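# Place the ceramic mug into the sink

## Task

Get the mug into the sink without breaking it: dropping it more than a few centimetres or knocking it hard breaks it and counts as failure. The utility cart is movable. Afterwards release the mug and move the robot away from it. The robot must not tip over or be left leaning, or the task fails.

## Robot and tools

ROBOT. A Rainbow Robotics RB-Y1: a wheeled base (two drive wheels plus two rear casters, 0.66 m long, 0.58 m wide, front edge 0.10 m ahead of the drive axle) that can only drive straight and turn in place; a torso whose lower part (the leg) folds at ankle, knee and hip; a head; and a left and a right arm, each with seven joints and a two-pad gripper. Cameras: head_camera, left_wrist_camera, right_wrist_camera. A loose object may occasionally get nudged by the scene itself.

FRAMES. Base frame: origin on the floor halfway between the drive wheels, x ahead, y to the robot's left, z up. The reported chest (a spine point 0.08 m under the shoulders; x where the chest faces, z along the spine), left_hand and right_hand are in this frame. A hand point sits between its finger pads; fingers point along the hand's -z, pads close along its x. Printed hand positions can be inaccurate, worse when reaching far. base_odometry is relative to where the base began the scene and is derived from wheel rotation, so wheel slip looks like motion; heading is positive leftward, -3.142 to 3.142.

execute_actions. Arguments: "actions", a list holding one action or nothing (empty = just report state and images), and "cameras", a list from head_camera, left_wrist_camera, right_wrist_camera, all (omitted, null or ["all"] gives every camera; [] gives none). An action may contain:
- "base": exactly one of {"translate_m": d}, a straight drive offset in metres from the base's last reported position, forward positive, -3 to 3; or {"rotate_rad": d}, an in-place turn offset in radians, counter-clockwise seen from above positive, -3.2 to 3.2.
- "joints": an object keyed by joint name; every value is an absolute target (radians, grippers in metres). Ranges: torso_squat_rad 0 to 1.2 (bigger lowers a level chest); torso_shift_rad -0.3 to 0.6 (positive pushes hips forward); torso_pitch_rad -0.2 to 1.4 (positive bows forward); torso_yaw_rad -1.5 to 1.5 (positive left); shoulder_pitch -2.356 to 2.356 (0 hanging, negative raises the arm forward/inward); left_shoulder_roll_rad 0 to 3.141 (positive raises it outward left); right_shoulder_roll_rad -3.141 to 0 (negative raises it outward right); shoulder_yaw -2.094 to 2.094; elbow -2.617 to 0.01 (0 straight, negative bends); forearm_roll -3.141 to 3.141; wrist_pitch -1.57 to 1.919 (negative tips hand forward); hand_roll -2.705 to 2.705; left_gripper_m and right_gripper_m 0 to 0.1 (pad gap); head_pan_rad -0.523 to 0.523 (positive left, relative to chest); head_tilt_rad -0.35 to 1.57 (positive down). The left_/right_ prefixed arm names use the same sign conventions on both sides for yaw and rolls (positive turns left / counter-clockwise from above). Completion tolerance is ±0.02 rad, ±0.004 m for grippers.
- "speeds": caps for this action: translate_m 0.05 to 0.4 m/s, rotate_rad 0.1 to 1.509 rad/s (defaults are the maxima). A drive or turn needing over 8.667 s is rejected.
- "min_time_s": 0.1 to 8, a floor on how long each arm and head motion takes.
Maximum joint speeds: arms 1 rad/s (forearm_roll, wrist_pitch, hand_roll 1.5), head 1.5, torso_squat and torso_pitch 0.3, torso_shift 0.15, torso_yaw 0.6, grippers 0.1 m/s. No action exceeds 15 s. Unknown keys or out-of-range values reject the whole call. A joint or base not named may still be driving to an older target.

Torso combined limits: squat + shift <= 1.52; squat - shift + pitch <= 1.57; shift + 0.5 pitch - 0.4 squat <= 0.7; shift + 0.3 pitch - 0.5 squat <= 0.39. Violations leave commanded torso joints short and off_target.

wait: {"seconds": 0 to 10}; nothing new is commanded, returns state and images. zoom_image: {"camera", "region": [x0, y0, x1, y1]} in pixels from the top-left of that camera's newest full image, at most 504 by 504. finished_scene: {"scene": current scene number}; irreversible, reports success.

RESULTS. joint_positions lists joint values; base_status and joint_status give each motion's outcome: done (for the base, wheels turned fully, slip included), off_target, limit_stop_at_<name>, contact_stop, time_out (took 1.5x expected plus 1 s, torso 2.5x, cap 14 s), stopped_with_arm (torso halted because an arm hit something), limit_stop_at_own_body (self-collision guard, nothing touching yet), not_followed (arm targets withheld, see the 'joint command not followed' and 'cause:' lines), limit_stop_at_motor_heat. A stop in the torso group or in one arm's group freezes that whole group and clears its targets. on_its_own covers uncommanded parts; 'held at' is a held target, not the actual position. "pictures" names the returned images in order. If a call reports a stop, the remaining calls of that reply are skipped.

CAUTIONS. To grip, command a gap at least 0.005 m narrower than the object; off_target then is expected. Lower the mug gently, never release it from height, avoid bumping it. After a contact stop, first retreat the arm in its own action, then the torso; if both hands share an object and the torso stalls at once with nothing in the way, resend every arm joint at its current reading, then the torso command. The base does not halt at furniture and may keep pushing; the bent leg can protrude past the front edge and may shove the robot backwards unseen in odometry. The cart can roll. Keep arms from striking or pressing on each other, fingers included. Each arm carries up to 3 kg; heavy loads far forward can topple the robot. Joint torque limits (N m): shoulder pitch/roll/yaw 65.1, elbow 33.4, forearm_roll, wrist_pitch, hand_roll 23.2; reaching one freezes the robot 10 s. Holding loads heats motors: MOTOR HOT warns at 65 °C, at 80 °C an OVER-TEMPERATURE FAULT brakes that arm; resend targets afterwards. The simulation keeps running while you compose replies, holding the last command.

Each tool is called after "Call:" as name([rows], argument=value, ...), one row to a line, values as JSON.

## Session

Call:
execute_actions(actions=[])

Scene clock: 0.00 s.
base_odometry: x=+0.000 y=+0.000 heading=+0.000 (m, m, rad; odometry frame)
base_status: not commanded
joint_positions: torso_squat_rad=+0.350 torso_shift_rad=+0.001 torso_pitch_rad=+0.001 torso_yaw_rad=-0.001 left_shoulder_pitch_rad=+0.000 left_shoulder_roll_rad=+0.023 left_shoulder_yaw_rad=+0.014 left_elbow_rad=-0.258 left_forearm_roll_rad=+0.013 left_wrist_pitch_rad=-0.025 left_hand_roll_rad=+0.045 left_gripper_m=+0.100 right_shoulder_pitch_rad=+0.000 right_shoulder_roll_rad=-0.022 right_shoulder_yaw_rad=-0.046 right_elbow_rad=-0.182 right_forearm_roll_rad=-0.009 right_wrist_pitch_rad=-0.023 right_hand_roll_rad=-0.025 right_gripper_m=+0.101 head_pan_rad=+0.001 head_tilt_rad=+0.400
joint_status: not commanded
chest: x=-0.2271 y=-0.0004 z=+1.2476 quat_wxyz=(+1.000, +0.000, +0.001, +0.000) (m; base frame)
left_hand: x=-0.0969 y=+0.2390 z=+0.5749 quat_wxyz=(+0.989, +0.009, -0.141, +0.034) (m; base frame)
right_hand: x=-0.1348 y=-0.2413 z=+0.5686 quat_wxyz=(+0.994, -0.012, -0.102, -0.039) (m; base frame)
pictures: head_camera, left_wrist_camera, right_wrist_camera
Images, in order (width x height): head_camera 896x504, left_wrist_camera 644x364, right_wrist_camera 644x364.

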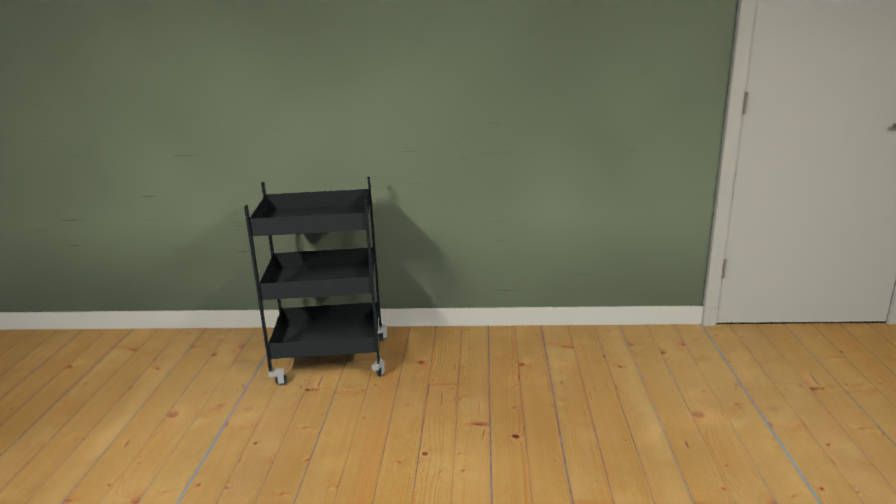

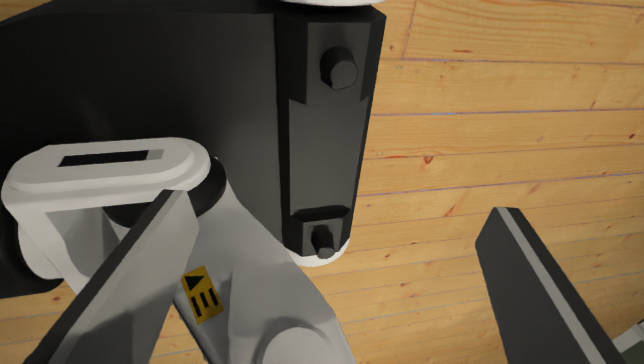

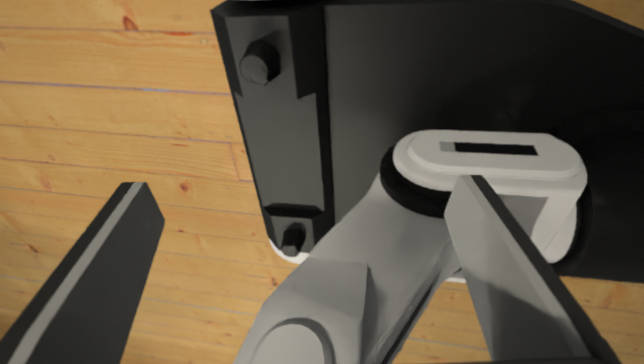

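Call:
execute_actions([
  {"base":{"rotate_rad":-1.3},"joints":{"right_shoulder_pitch_rad":-0.5,"right_elbow_rad":-1.3,"right_wrist_pitch_rad":1.75,"right_shoulder_yaw_rad":-0.15,"right_shoulder_roll_rad":-0.1,"right_forearm_roll_rad":0,"right_hand_roll_rad":0,"left_elbow_rad":-0.1,"right_gripper_m":0.06,"head_pan_rad":-0.2}},
])

Scene clock: 9.03 s.
base_odometry: x=+0.000 y=+0.000 heading=-1.299 (m, m, rad; odometry frame)
base_status: done
joint_positions: torso_squat_rad=+0.350 torso_shift_rad=+0.001 torso_pitch_rad=+0.001 torso_yaw_rad=-0.001 left_shoulder_pitch_rad=+0.000 left_shoulder_roll_rad=+0.023 left_shoulder_yaw_rad=+0.014 left_elbow_rad=-0.100 left_forearm_roll_rad=+0.013 left_wrist_pitch_rad=-0.025 left_hand_roll_rad=+0.045 left_gripper_m=+0.100 right_shoulder_pitch_rad=-0.500 right_shoulder_roll_rad=-0.100 right_shoulder_yaw_rad=-0.150 right_elbow_rad=-1.300 right_forearm_roll_rad=+0.000 right_wrist_pitch_rad=+1.750 right_hand_roll_rad=+0.000 right_gripper_m=+0.060 head_pan_rad=-0.200 head_tilt_rad=+0.400
joint_status: all done
chest: x=-0.2271 y=-0.0005 z=+1.2476 quat_wxyz=(+1.000, +0.000, +0.001, +0.000) (m; base frame)
left_hand: x=-0.1736 y=+0.2382 z=+0.5652 quat_wxyz=(+0.997, +0.010, -0.062, +0.035) (m; base frame)
right_hand: x=+0.1924 y=-0.2524 z=+0.8914 quat_wxyz=(+0.999, -0.030, -0.016, -0.007) (m; base frame)
pictures: head_camera, left_wrist_camera, right_wrist_camera
Images, in order (width x height): head_camera 896x504, left_wrist_camera 644x364, right_wrist_camera 644x364.

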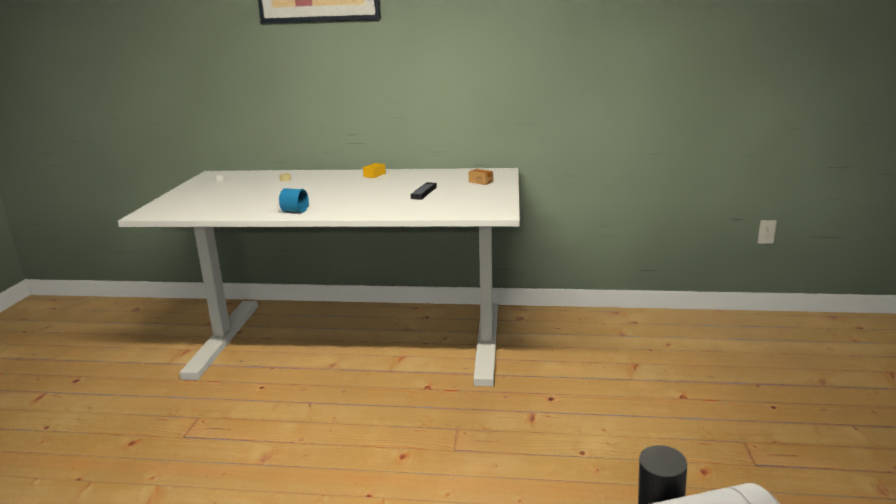

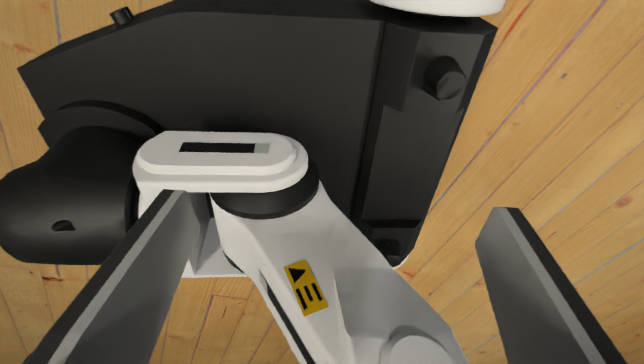

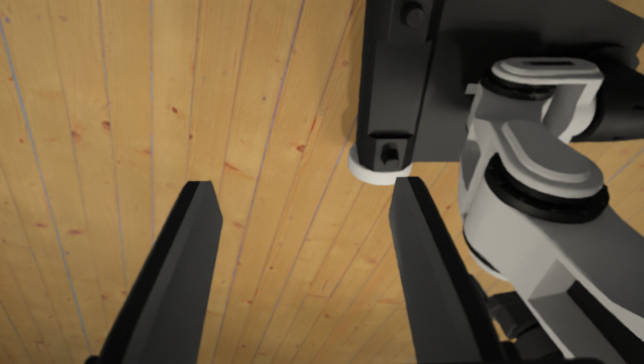

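Call:
zoom_image(camera="head_camera", region=[250, 165, 340, 230])

Region (250, 165, 340, 230) of head_camera's 896x504 image, scaled by 5.600, with more detail than that image has.

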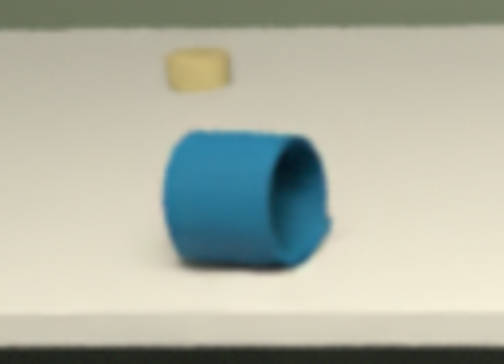

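Call:
execute_actions([
  {"base":{"translate_m":1.6},"joints":{"right_shoulder_pitch_rad":-0.516,"right_elbow_rad":-1.187,"right_wrist_pitch_rad":1.08,"right_shoulder_yaw_rad":-0.17,"right_shoulder_roll_rad":-0.043,"right_forearm_roll_rad":-1.675,"right_hand_roll_rad":-1.352,"left_shoulder_pitch_rad":-0.2,"torso_pitch_rad":0.3,"torso_squat_rad":0.5,"head_pan_rad":0,"head_tilt_rad":0.4}},
])

Scene clock: 68.27 s.
base_odometry: x=+0.428 y=-1.541 heading=-1.300 (m, m, rad; odometry frame)
base_status: done
joint_positions: torso_squat_rad=+0.500 torso_shift_rad=+0.001 torso_pitch_rad=+0.300 torso_yaw_rad=-0.001 left_shoulder_pitch_rad=-0.200 left_shoulder_roll_rad=+0.023 left_shoulder_yaw_rad=+0.014 left_elbow_rad=-0.100 left_forearm_roll_rad=+0.013 left_wrist_pitch_rad=-0.025 left_hand_roll_rad=+0.045 left_gripper_m=+0.100 right_shoulder_pitch_rad=-0.516 right_shoulder_roll_rad=-0.043 right_shoulder_yaw_rad=-0.170 right_elbow_rad=-1.187 right_forearm_roll_rad=-1.675 right_wrist_pitch_rad=+1.080 right_hand_roll_rad=-1.352 right_gripper_m=+0.060 head_pan_rad=+0.000 head_tilt_rad=+0.400
joint_status: all done
chest: x=-0.1360 y=-0.0004 z=+1.1904 quat_wxyz=(+0.989, +0.000, +0.150, +0.000) (m; base frame)
left_hand: x=-0.1423 y=+0.2296 z=+0.5030 quat_wxyz=(+1.000, +0.005, -0.007, +0.001) (m; base frame)
right_hand: x=+0.3261 y=-0.0188 z=+0.9215 quat_wxyz=(+0.360, +0.608, +0.360, -0.609) (m; base frame)
pictures: head_camera, left_wrist_camera, right_wrist_camera
Images, in order (width x height): head_camera 896x504, left_wrist_camera 644x364, right_wrist_camera 644x364.

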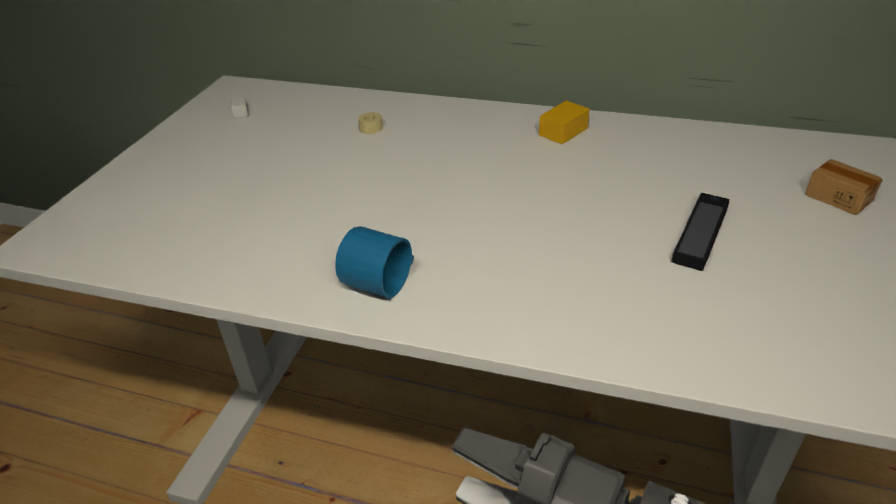

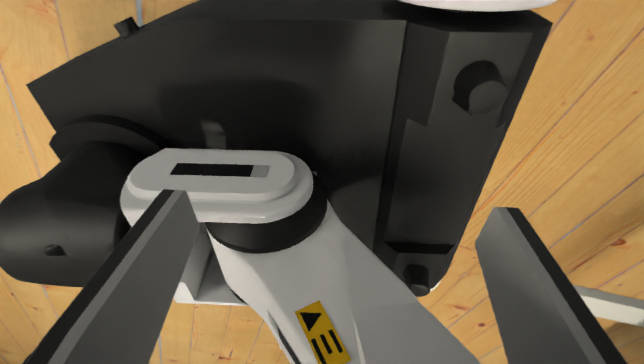

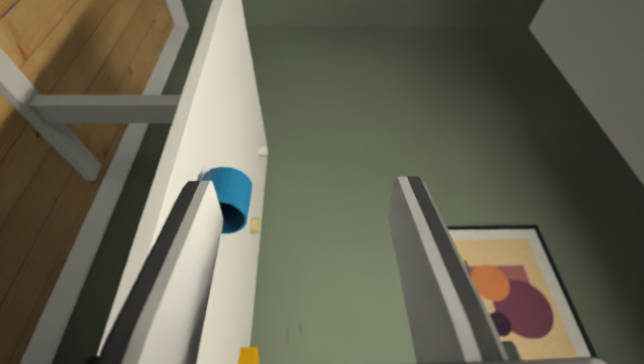

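Call:
execute_actions([
  {"base":{"translate_m":0.40},"joints":{"right_wrist_pitch_rad":0.983,"right_forearm_roll_rad":-1.701,"right_hand_roll_rad":-1.338,"torso_yaw_rad":0.11,"head_tilt_rad":0.75,"right_gripper_m":0.05}},
])

Scene clock: 81.10 s.
base_odometry: x=+0.535 y=-1.927 heading=-1.301 (m, m, rad; odometry frame)
base_status: done
joint_positions: torso_squat_rad=+0.500 torso_shift_rad=+0.001 torso_pitch_rad=+0.300 torso_yaw_rad=+0.110 left_shoulder_pitch_rad=-0.200 left_shoulder_roll_rad=+0.023 left_shoulder_yaw_rad=+0.014 left_elbow_rad=-0.100 left_forearm_roll_rad=+0.013 left_wrist_pitch_rad=-0.025 left_hand_roll_rad=+0.045 left_gripper_m=+0.100 right_shoulder_pitch_rad=-0.516 right_shoulder_roll_rad=-0.043 right_shoulder_yaw_rad=-0.170 right_elbow_rad=-1.187 right_forearm_roll_rad=-1.701 right_wrist_pitch_rad=+0.983 right_hand_roll_rad=-1.338 right_gripper_m=+0.050 head_pan_rad=+0.000 head_tilt_rad=+0.750
joint_status: all done
chest: x=-0.1360 y=-0.0004 z=+1.1904 quat_wxyz=(+0.987, +0.008, +0.149, +0.054) (m; base frame)
left_hand: x=-0.1677 y=+0.2499 z=+0.5109 quat_wxyz=(+0.998, +0.022, -0.007, +0.054) (m; base frame)
right_hand: x=+0.3457 y=+0.0291 z=+0.9215 quat_wxyz=(+0.352, +0.612, +0.372, -0.602) (m; base frame)
pictures: head_camera, left_wrist_camera, right_wrist_camera
Images, in order (width x height): head_camera 896x504, left_wrist_camera 644x364, right_wrist_camera 644x364.

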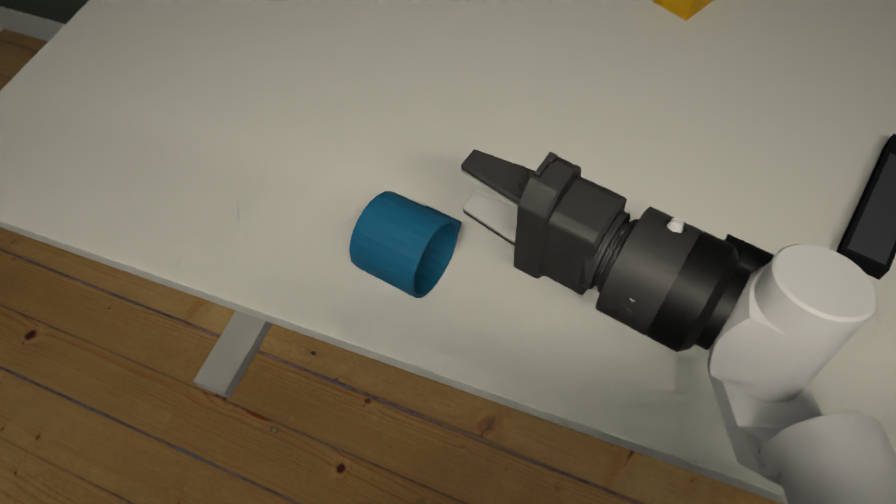

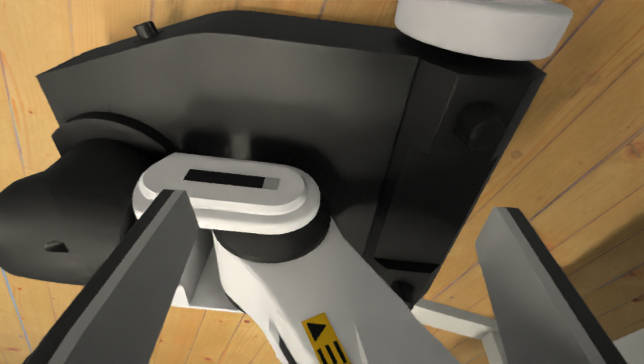

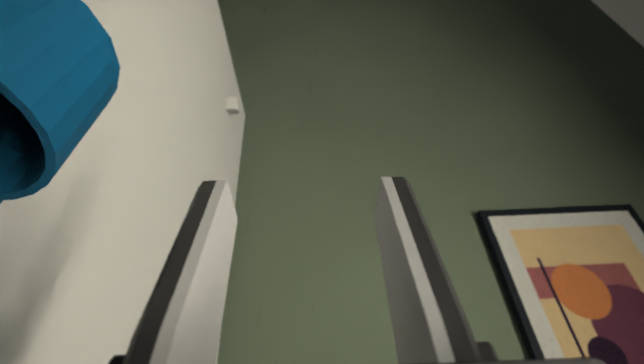

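Call:
execute_actions([
  {"joints":{"torso_squat_rad":0.72,"torso_yaw_rad":0.09}},
], cameras=["right_wrist_camera","head_camera"])

Scene clock: 94.57 s.
base_odometry: x=+0.535 y=-1.927 heading=-1.301 (m, m, rad; odometry frame)
base_status: not commanded
joint_positions: torso_squat_rad=+0.720 torso_shift_rad=+0.001 torso_pitch_rad=+0.300 torso_yaw_rad=+0.090 left_shoulder_pitch_rad=-0.200 left_shoulder_roll_rad=+0.023 left_shoulder_yaw_rad=+0.014 left_elbow_rad=-0.100 left_forearm_roll_rad=+0.013 left_wrist_pitch_rad=-0.025 left_hand_roll_rad=+0.045 left_gripper_m=+0.100 right_shoulder_pitch_rad=-0.516 right_shoulder_roll_rad=-0.043 right_shoulder_yaw_rad=-0.170 right_elbow_rad=-1.187 right_forearm_roll_rad=-1.701 right_wrist_pitch_rad=+0.983 right_hand_roll_rad=-1.338 right_gripper_m=+0.050 head_pan_rad=+0.000 head_tilt_rad=+0.750
joint_status: all done
chest: x=-0.1362 y=-0.0004 z=+1.1024 quat_wxyz=(+0.988, +0.007, +0.149, +0.045) (m; base frame)
left_hand: x=-0.1630 y=+0.2465 z=+0.4214 quat_wxyz=(+0.999, +0.019, -0.007, +0.044) (m; base frame)
right_hand: x=+0.3460 y=+0.0184 z=+0.8335 quat_wxyz=(+0.348, +0.615, +0.364, -0.607) (m; base frame)
pictures: head_camera, right_wrist_camera
Images, in order (width x height): head_camera 896x504, right_wrist_camera 644x364.

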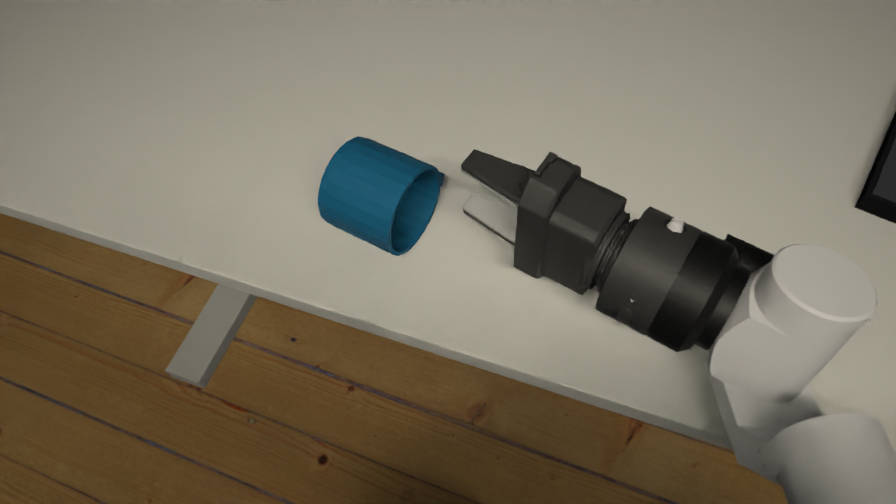

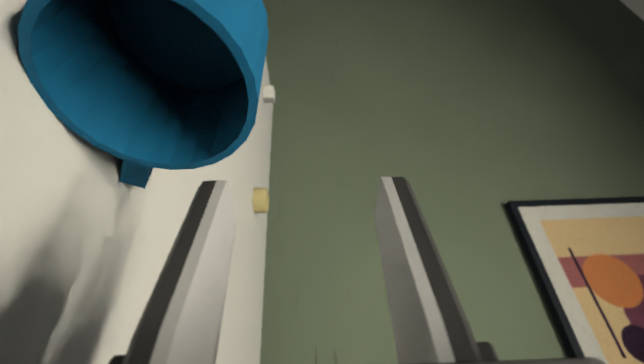

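Call:
execute_actions([
  {"joints":{"torso_squat_rad":0.766,"torso_yaw_rad":0.13}},
], cameras=["right_wrist_camera","head_camera"])

Scene clock: 103.73 s.
base_odometry: x=+0.535 y=-1.927 heading=-1.301 (m, m, rad; odometry frame)
base_status: not commanded
joint_positions: torso_squat_rad=+0.766 torso_shift_rad=+0.001 torso_pitch_rad=+0.300 torso_yaw_rad=+0.130 left_shoulder_pitch_rad=-0.200 left_shoulder_roll_rad=+0.023 left_shoulder_yaw_rad=+0.014 left_elbow_rad=-0.100 left_forearm_roll_rad=+0.013 left_wrist_pitch_rad=-0.025 left_hand_roll_rad=+0.045 left_gripper_m=+0.100 right_shoulder_pitch_rad=-0.516 right_shoulder_roll_rad=-0.043 right_shoulder_yaw_rad=-0.170 right_elbow_rad=-1.187 right_forearm_roll_rad=-1.701 right_wrist_pitch_rad=+0.983 right_hand_roll_rad=-1.338 right_gripper_m=+0.050 head_pan_rad=+0.000 head_tilt_rad=+0.750
joint_status: all done
chest: x=-0.1362 y=-0.0003 z=+1.0806 quat_wxyz=(+0.987, +0.010, +0.149, +0.064) (m; base frame)
left_hand: x=-0.1726 y=+0.2534 z=+0.4025 quat_wxyz=(+0.998, +0.025, -0.007, +0.063) (m; base frame)
right_hand: x=+0.3449 y=+0.0399 z=+0.8120 quat_wxyz=(+0.356, +0.610, +0.380, -0.598) (m; base frame)
pictures: head_camera, right_wrist_camera
Images, in order (width x height): head_camera 896x504, right_wrist_camera 644x364.

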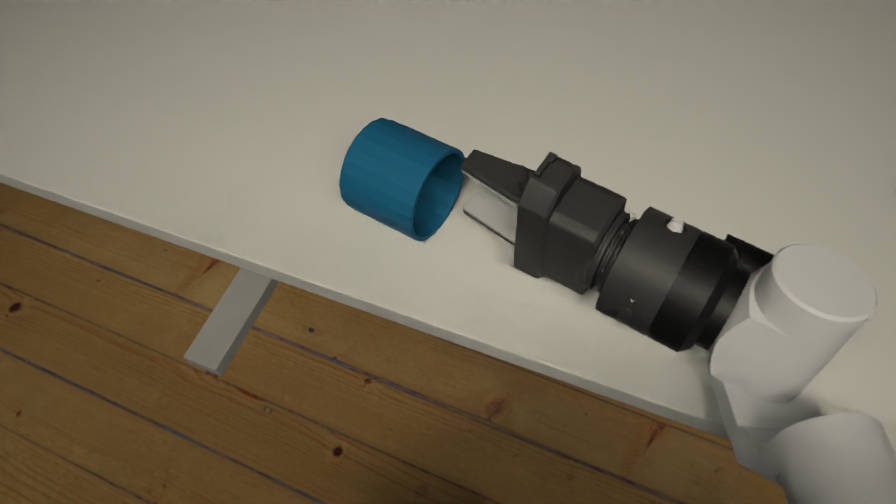

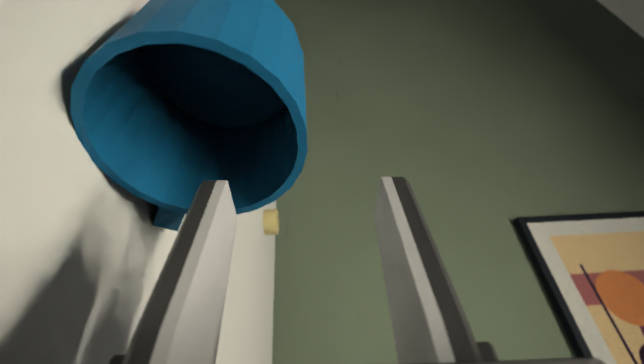

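Call:
execute_actions([
  {"base":{"translate_m":0.025},"joints":{"torso_yaw_rad":0.17}},
], cameras=["right_wrist_camera","head_camera"])

Scene clock: 110.80 s.
base_odometry: x=+0.542 y=-1.951 heading=-1.301 (m, m, rad; odometry frame)
base_status: done
joint_positions: torso_squat_rad=+0.766 torso_shift_rad=+0.001 torso_pitch_rad=+0.300 torso_yaw_rad=+0.170 left_shoulder_pitch_rad=-0.200 left_shoulder_roll_rad=+0.023 left_shoulder_yaw_rad=+0.014 left_elbow_rad=-0.100 left_forearm_roll_rad=+0.013 left_wrist_pitch_rad=-0.025 left_hand_roll_rad=+0.045 left_gripper_m=+0.100 right_shoulder_pitch_rad=-0.516 right_shoulder_roll_rad=-0.043 right_shoulder_yaw_rad=-0.170 right_elbow_rad=-1.187 right_forearm_roll_rad=-1.701 right_wrist_pitch_rad=+0.983 right_hand_roll_rad=-1.338 right_gripper_m=+0.050 head_pan_rad=+0.000 head_tilt_rad=+0.750
joint_status: all done
chest: x=-0.1361 y=-0.0003 z=+1.0806 quat_wxyz=(+0.985, +0.013, +0.149, +0.084) (m; base frame)
left_hand: x=-0.1825 y=+0.2598 z=+0.4056 quat_wxyz=(+0.996, +0.031, -0.007, +0.082) (m; base frame)
right_hand: x=+0.3430 y=+0.0614 z=+0.8125 quat_wxyz=(+0.364, +0.604, +0.395, -0.589) (m; base frame)
pictures: head_camera, right_wrist_camera
Images, in order (width x height): head_camera 896x504, right_wrist_camera 644x364.

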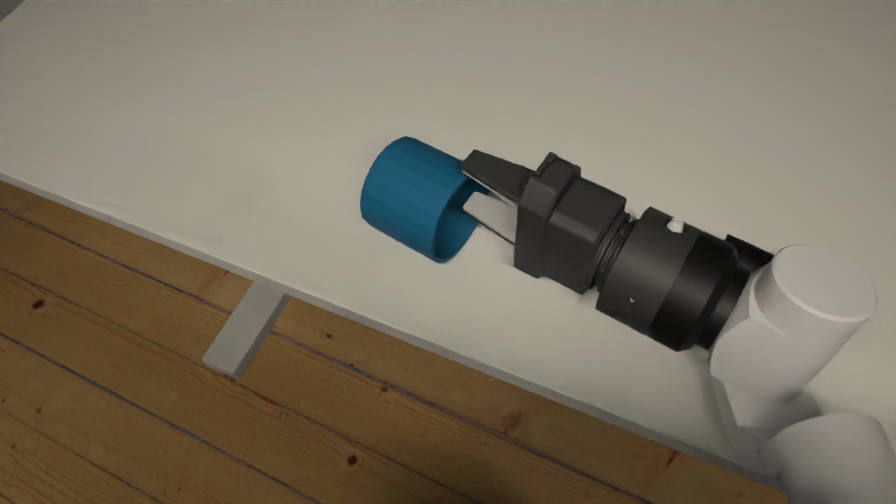

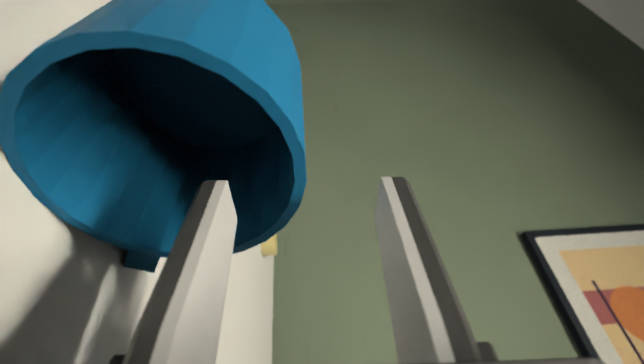

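Call:
execute_actions([
  {"base":{"translate_m":0.01},"joints":{"torso_yaw_rad":0.25}},
], cameras=["right_wrist_camera","head_camera"])

Scene clock: 117.53 s.
base_odometry: x=+0.544 y=-1.961 heading=-1.301 (m, m, rad; odometry frame)
base_status: done
joint_positions: torso_squat_rad=+0.766 torso_shift_rad=+0.001 torso_pitch_rad=+0.300 torso_yaw_rad=+0.250 left_shoulder_pitch_rad=-0.200 left_shoulder_roll_rad=+0.023 left_shoulder_yaw_rad=+0.014 left_elbow_rad=-0.100 left_forearm_roll_rad=+0.013 left_wrist_pitch_rad=-0.025 left_hand_roll_rad=+0.045 left_gripper_m=+0.100 right_shoulder_pitch_rad=-0.516 right_shoulder_roll_rad=-0.043 right_shoulder_yaw_rad=-0.170 right_elbow_rad=-1.187 right_forearm_roll_rad=-1.701 right_wrist_pitch_rad=+0.983 right_hand_roll_rad=-1.338 right_gripper_m=+0.050 head_pan_rad=+0.000 head_tilt_rad=+0.750
joint_status: all done
chest: x=-0.1361 y=-0.0003 z=+1.0806 quat_wxyz=(+0.981, +0.019, +0.148, +0.123) (m; base frame)
left_hand: x=-0.2028 y=+0.2714 z=+0.4119 quat_wxyz=(+0.992, +0.043, -0.007, +0.120) (m; base frame)
right_hand: x=+0.3367 y=+0.1042 z=+0.8144 quat_wxyz=(+0.379, +0.593, +0.425, -0.570) (m; base frame)
pictures: head_camera, right_wrist_camera
Images, in order (width x height): head_camera 896x504, right_wrist_camera 644x364.

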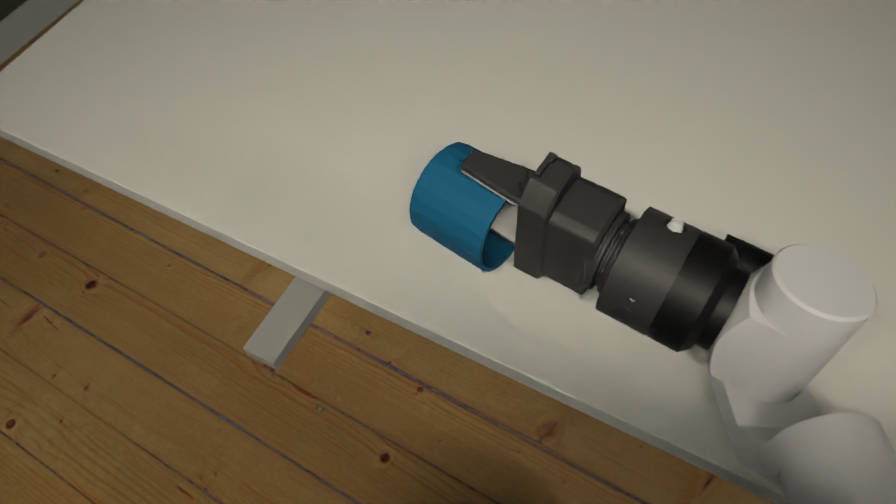

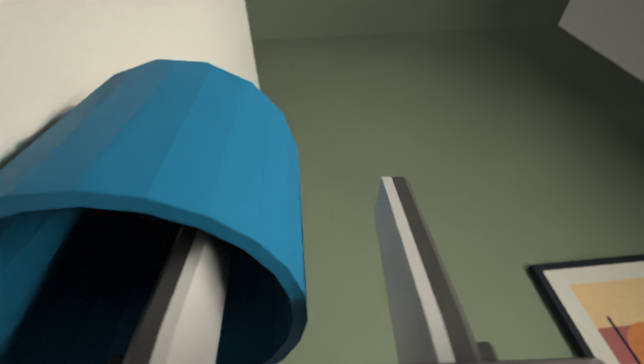

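Call:
execute_actions([
  {"joints":{"right_gripper_m":0.0}},
], cameras=["right_wrist_camera"])

Call:
execute_actions([
  {"joints":{"torso_squat_rad":0.3}},
], cameras=["right_wrist_camera","head_camera"])

Scene clock: 122.23 s.
base_odometry: x=+0.544 y=-1.961 heading=-1.301 (m, m, rad; odometry frame)
base_status: not commanded
joint_positions: torso_squat_rad=+0.766 torso_shift_rad=+0.001 torso_pitch_rad=+0.300 torso_yaw_rad=+0.250 left_shoulder_pitch_rad=-0.200 left_shoulder_roll_rad=+0.023 left_shoulder_yaw_rad=+0.014 left_elbow_rad=-0.100 left_forearm_roll_rad=+0.013 left_wrist_pitch_rad=-0.025 left_hand_roll_rad=+0.045 left_gripper_m=+0.100 right_shoulder_pitch_rad=-0.516 right_shoulder_roll_rad=-0.043 right_shoulder_yaw_rad=-0.170 right_elbow_rad=-1.187 right_forearm_roll_rad=-1.701 right_wrist_pitch_rad=+0.983 right_hand_roll_rad=-1.338 right_gripper_m=+0.008 head_pan_rad=+0.000 head_tilt_rad=+0.750
joint_status: right_gripper_m off_target (ended at +0.008, target +0.000)
chest: x=-0.1361 y=-0.0003 z=+1.0806 quat_wxyz=(+0.981, +0.019, +0.148, +0.123) (m; base frame)
left_hand: x=-0.2028 y=+0.2714 z=+0.4119 quat_wxyz=(+0.992, +0.043, -0.007, +0.120) (m; base frame)
right_hand: x=+0.3367 y=+0.1042 z=+0.8146 quat_wxyz=(+0.379, +0.593, +0.425, -0.570) (m; base frame)
pictures: right_wrist_camera
Images, in order (width x height): right_wrist_camera 644x364.

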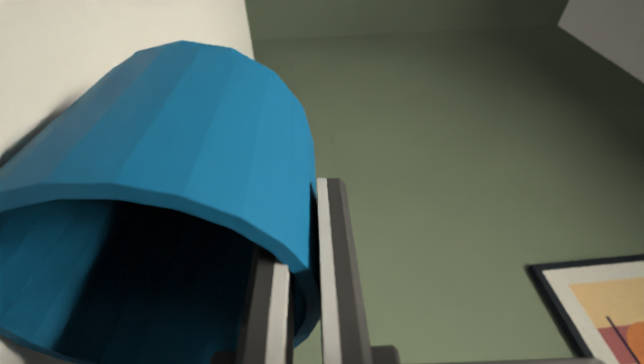

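Scene clock: 124.63 s.
base_odometry: x=+0.544 y=-1.961 heading=-1.301 (m, m, rad; odometry frame)
base_status: not commanded
joint_positions: torso_squat_rad=+0.300 torso_shift_rad=+0.001 torso_pitch_rad=+0.300 torso_yaw_rad=+0.250 left_shoulder_pitch_rad=-0.200 left_shoulder_roll_rad=+0.023 left_shoulder_yaw_rad=+0.014 left_elbow_rad=-0.100 left_forearm_roll_rad=+0.013 left_wrist_pitch_rad=-0.025 left_hand_roll_rad=+0.045 left_gripper_m=+0.100 right_shoulder_pitch_rad=-0.516 right_shoulder_roll_rad=-0.043 right_shoulder_yaw_rad=-0.170 right_elbow_rad=-1.187 right_forearm_roll_rad=-1.701 right_wrist_pitch_rad=+0.983 right_hand_roll_rad=-1.338 right_gripper_m=+0.007 head_pan_rad=+0.000 head_tilt_rad=+0.750
joint_status: all done
chest: x=-0.1359 y=-0.0005 z=+1.2448 quat_wxyz=(+0.981, +0.019, +0.148, +0.123) (m; base frame)
left_hand: x=-0.2027 y=+0.2713 z=+0.5761 quat_wxyz=(+0.992, +0.043, -0.007, +0.120) (m; base frame)
right_hand: x=+0.3368 y=+0.1040 z=+0.9784 quat_wxyz=(+0.379, +0.593, +0.425, -0.570) (m; base frame)
pictures: head_camera, right_wrist_camera
Images, in order (width x height): head_camera 896x504, right_wrist_camera 644x364.

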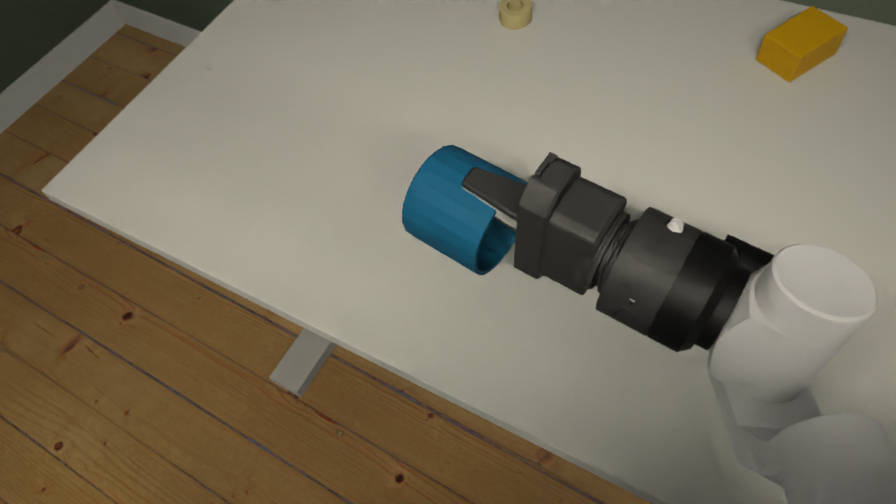

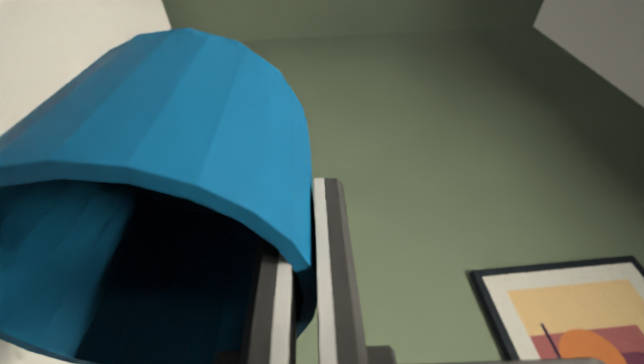

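Call:
execute_actions([
  {"base":{"translate_m":-0.75},"joints":{"torso_squat_rad":0.0,"torso_yaw_rad":0,"right_shoulder_pitch_rad":-1.094,"right_shoulder_roll_rad":-0.183,"right_shoulder_yaw_rad":-0.309,"right_elbow_rad":-1.275,"right_wrist_pitch_rad":1.915,"right_forearm_roll_rad":0,"right_hand_roll_rad":0,"head_tilt_rad":0.15},"min_time_s":2.5},
], cameras=["right_wrist_camera"])

Call:
execute_actions([
  {"base":{"rotate_rad":2.87}},
], cameras=["right_wrist_camera","head_camera"])

Scene clock: 135.53 s.
base_odometry: x=+0.345 y=-1.238 heading=-1.302 (m, m, rad; odometry frame)
base_status: done
joint_positions: torso_squat_rad=+0.000 torso_shift_rad=+0.001 torso_pitch_rad=+0.300 torso_yaw_rad=+0.000 left_shoulder_pitch_rad=-0.200 left_shoulder_roll_rad=+0.023 left_shoulder_yaw_rad=+0.014 left_elbow_rad=-0.100 left_forearm_roll_rad=+0.013 left_wrist_pitch_rad=-0.025 left_hand_roll_rad=+0.045 left_gripper_m=+0.100 right_shoulder_pitch_rad=-1.093 right_shoulder_roll_rad=-0.183 right_shoulder_yaw_rad=-0.309 right_elbow_rad=-1.275 right_forearm_roll_rad=+0.000 right_wrist_pitch_rad=+1.915 right_hand_roll_rad=+0.000 right_gripper_m=+0.007 head_pan_rad=+0.000 head_tilt_rad=+0.150
joint_status: all done
chest: x=-0.1359 y=-0.0005 z=+1.2761 quat_wxyz=(+0.989, +0.000, +0.150, +0.000) (m; base frame)
left_hand: x=-0.1425 y=+0.2297 z=+0.5887 quat_wxyz=(+1.000, +0.005, -0.007, +0.001) (m; base frame)
right_hand: x=+0.3729 y=-0.2199 z=+1.0350 quat_wxyz=(+0.998, +0.000, -0.063, +0.000) (m; base frame)
pictures: right_wrist_camera
Images, in order (width x height): right_wrist_camera 644x364.

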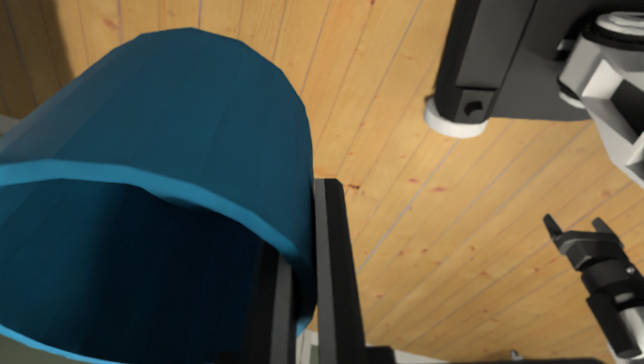

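Scene clock: 140.67 s.
base_odometry: x=+0.345 y=-1.238 heading=+1.567 (m, m, rad; odometry frame)
base_status: done
joint_positions: torso_squat_rad=+0.000 torso_shift_rad=+0.001 torso_pitch_rad=+0.300 torso_yaw_rad=+0.000 left_shoulder_pitch_rad=-0.200 left_shoulder_roll_rad=+0.023 left_shoulder_yaw_rad=+0.014 left_elbow_rad=-0.100 left_forearm_roll_rad=+0.013 left_wrist_pitch_rad=-0.025 left_hand_roll_rad=+0.045 left_gripper_m=+0.100 right_shoulder_pitch_rad=-1.093 right_shoulder_roll_rad=-0.183 right_shoulder_yaw_rad=-0.309 right_elbow_rad=-1.275 right_forearm_roll_rad=+0.000 right_wrist_pitch_rad=+1.915 right_hand_roll_rad=+0.000 right_gripper_m=+0.007 head_pan_rad=+0.000 head_tilt_rad=+0.150
joint_status: not commanded
chest: x=-0.1359 y=-0.0005 z=+1.2761 quat_wxyz=(+0.989, +0.000, +0.150, +0.000) (m; base frame)
left_hand: x=-0.1425 y=+0.2297 z=+0.5887 quat_wxyz=(+1.000, +0.005, -0.007, +0.001) (m; base frame)
right_hand: x=+0.3729 y=-0.2200 z=+1.0350 quat_wxyz=(+0.998, +0.000, -0.063, +0.000) (m; base frame)
pictures: head_camera, right_wrist_camera
Images, in order (width x height): head_camera 896x504, right_wrist_camera 644x364.

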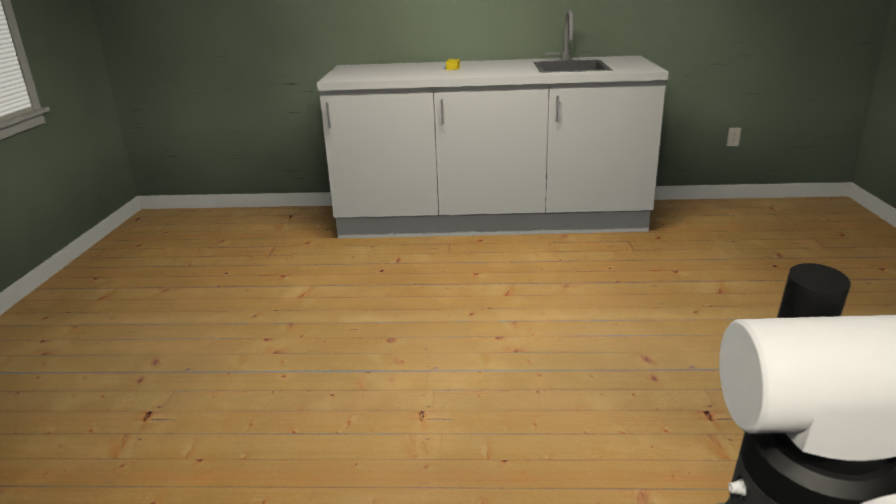

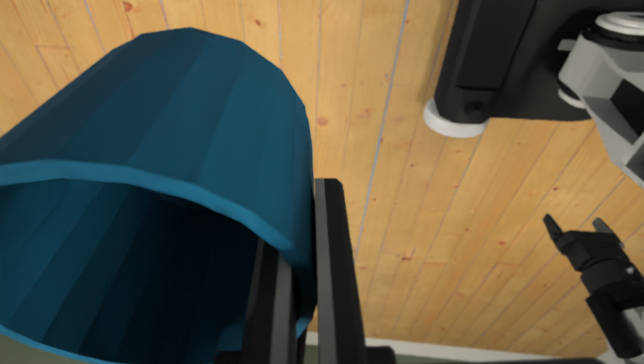

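Call:
execute_actions([
  {"base":{"rotate_rad":-0.14}},
], cameras=["head_camera"])

Call:
execute_actions([
  {"base":{"translate_m":3.0},"joints":{"head_tilt_rad":0.4}},
])

Scene clock: 147.83 s.
base_odometry: x=+0.345 y=-1.237 heading=+1.428 (m, m, rad; odometry frame)
base_status: done
joint_positions: torso_squat_rad=+0.000 torso_shift_rad=+0.001 torso_pitch_rad=+0.300 torso_yaw_rad=+0.000 left_shoulder_pitch_rad=-0.200 left_shoulder_roll_rad=+0.023 left_shoulder_yaw_rad=+0.014 left_elbow_rad=-0.100 left_forearm_roll_rad=+0.013 left_wrist_pitch_rad=-0.025 left_hand_roll_rad=+0.045 left_gripper_m=+0.100 right_shoulder_pitch_rad=-1.093 right_shoulder_roll_rad=-0.183 right_shoulder_yaw_rad=-0.309 right_elbow_rad=-1.275 right_forearm_roll_rad=+0.000 right_wrist_pitch_rad=+1.915 right_hand_roll_rad=+0.000 right_gripper_m=+0.007 head_pan_rad=+0.000 head_tilt_rad=+0.150
joint_status: not commanded
chest: x=-0.1359 y=-0.0005 z=+1.2761 quat_wxyz=(+0.989, +0.000, +0.150, +0.000) (m; base frame)
left_hand: x=-0.1425 y=+0.2297 z=+0.5887 quat_wxyz=(+1.000, +0.005, -0.007, +0.001) (m; base frame)
right_hand: x=+0.3729 y=-0.2200 z=+1.0351 quat_wxyz=(+0.998, +0.000, -0.063, +0.000) (m; base frame)
pictures: head_camera
Images, in order (width x height): head_camera 896x504.

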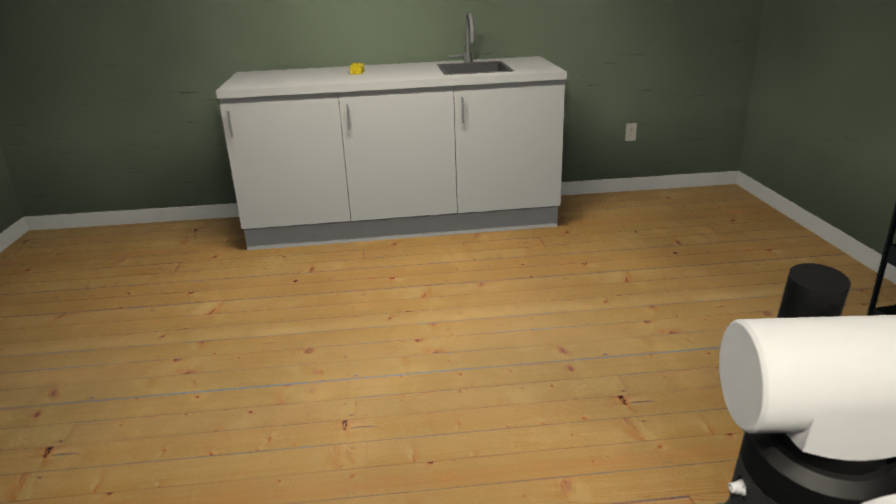

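Scene clock: 156.90 s.
base_odometry: x=+0.771 y=+1.732 heading=+1.429 (m, m, rad; odometry frame)
base_status: done
joint_positions: torso_squat_rad=+0.000 torso_shift_rad=+0.001 torso_pitch_rad=+0.300 torso_yaw_rad=+0.000 left_shoulder_pitch_rad=-0.200 left_shoulder_roll_rad=+0.023 left_shoulder_yaw_rad=+0.014 left_elbow_rad=-0.100 left_forearm_roll_rad=+0.013 left_wrist_pitch_rad=-0.025 left_hand_roll_rad=+0.045 left_gripper_m=+0.100 right_shoulder_pitch_rad=-1.093 right_shoulder_roll_rad=-0.183 right_shoulder_yaw_rad=-0.309 right_elbow_rad=-1.275 right_forearm_roll_rad=+0.000 right_wrist_pitch_rad=+1.915 right_hand_roll_rad=+0.000 right_gripper_m=+0.007 head_pan_rad=+0.000 head_tilt_rad=+0.400
joint_status: all done
chest: x=-0.1359 y=-0.0005 z=+1.2761 quat_wxyz=(+0.989, +0.000, +0.150, +0.000) (m; base frame)
left_hand: x=-0.1424 y=+0.2297 z=+0.5887 quat_wxyz=(+1.000, +0.005, -0.007, +0.001) (m; base frame)
right_hand: x=+0.3730 y=-0.2200 z=+1.0351 quat_wxyz=(+0.998, +0.000, -0.063, +0.000) (m; base frame)
pictures: head_camera, left_wrist_camera, right_wrist_camera
Images, in order (width x height): head_camera 896x504, left_wrist_camera 644x364, right_wrist_camera 644x364.

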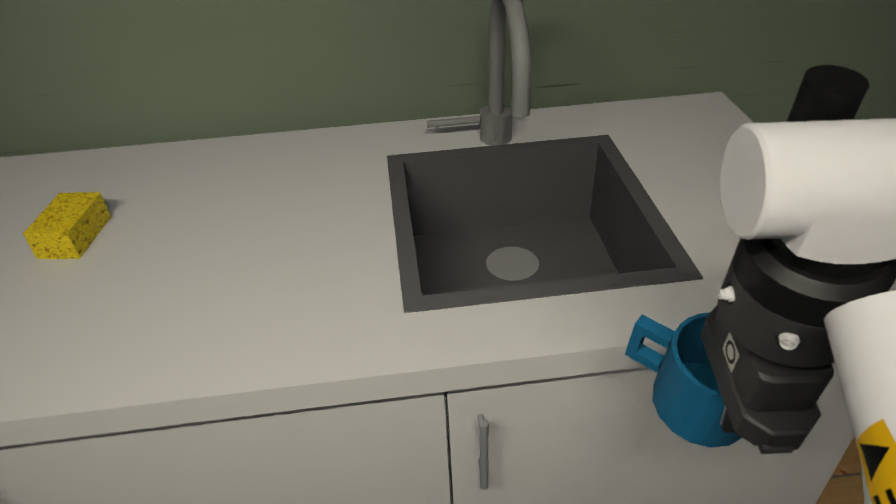

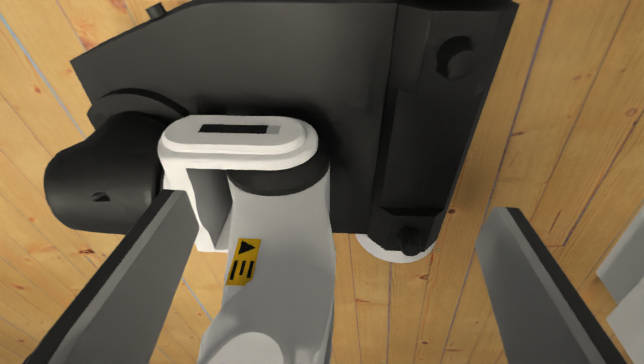

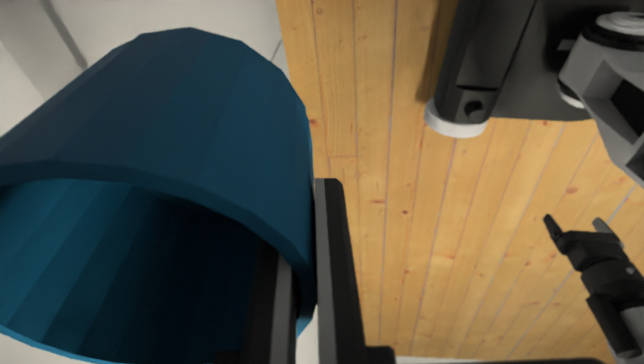

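Call:
execute_actions([
  {"base":{"translate_m":0.375},"joints":{"head_tilt_rad":0.7,"torso_yaw_rad":0.085},"speeds":{"translate_m":0.25}},
])

Scene clock: 167.20 s.
base_odometry: x=+0.824 y=+2.103 heading=+1.430 (m, m, rad; odometry frame)
base_status: done
joint_positions: torso_squat_rad=+0.000 torso_shift_rad=+0.001 torso_pitch_rad=+0.300 torso_yaw_rad=+0.085 left_shoulder_pitch_rad=-0.200 left_shoulder_roll_rad=+0.023 left_shoulder_yaw_rad=+0.014 left_elbow_rad=-0.100 left_forearm_roll_rad=+0.013 left_wrist_pitch_rad=-0.025 left_hand_roll_rad=+0.045 left_gripper_m=+0.100 right_shoulder_pitch_rad=-1.093 right_shoulder_roll_rad=-0.183 right_shoulder_yaw_rad=-0.309 right_elbow_rad=-1.275 right_forearm_roll_rad=+0.000 right_wrist_pitch_rad=+1.915 right_hand_roll_rad=+0.000 right_gripper_m=+0.007 head_pan_rad=+0.000 head_tilt_rad=+0.700
joint_status: all done
chest: x=-0.1358 y=-0.0005 z=+1.2761 quat_wxyz=(+0.988, +0.006, +0.149, +0.042) (m; base frame)
left_hand: x=-0.1618 y=+0.2456 z=+0.5947 quat_wxyz=(+0.999, +0.018, -0.007, +0.042) (m; base frame)
right_hand: x=+0.3890 y=-0.1719 z=+1.0302 quat_wxyz=(+0.997, +0.015, -0.063, +0.040) (m; base frame)
pictures: head_camera, left_wrist_camera, right_wrist_camera
Images, in order (width x height): head_camera 896x504, left_wrist_camera 644x364, right_wrist_camera 644x364.

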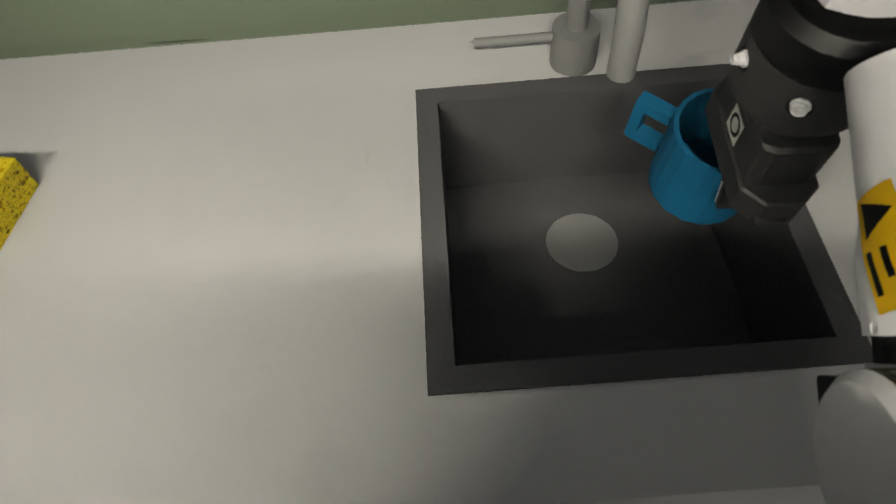

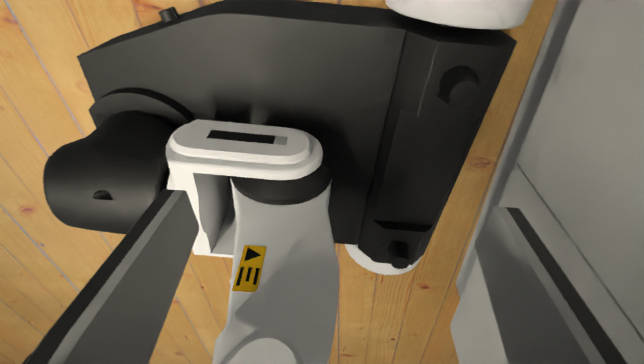

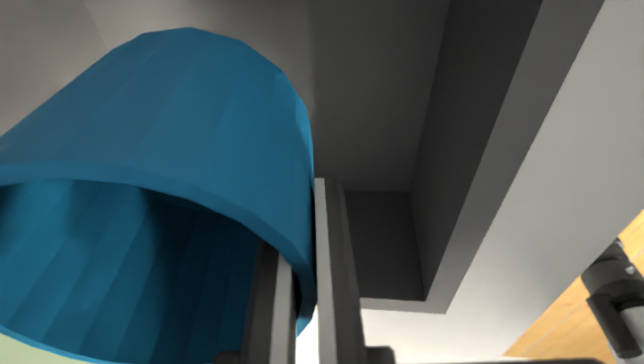

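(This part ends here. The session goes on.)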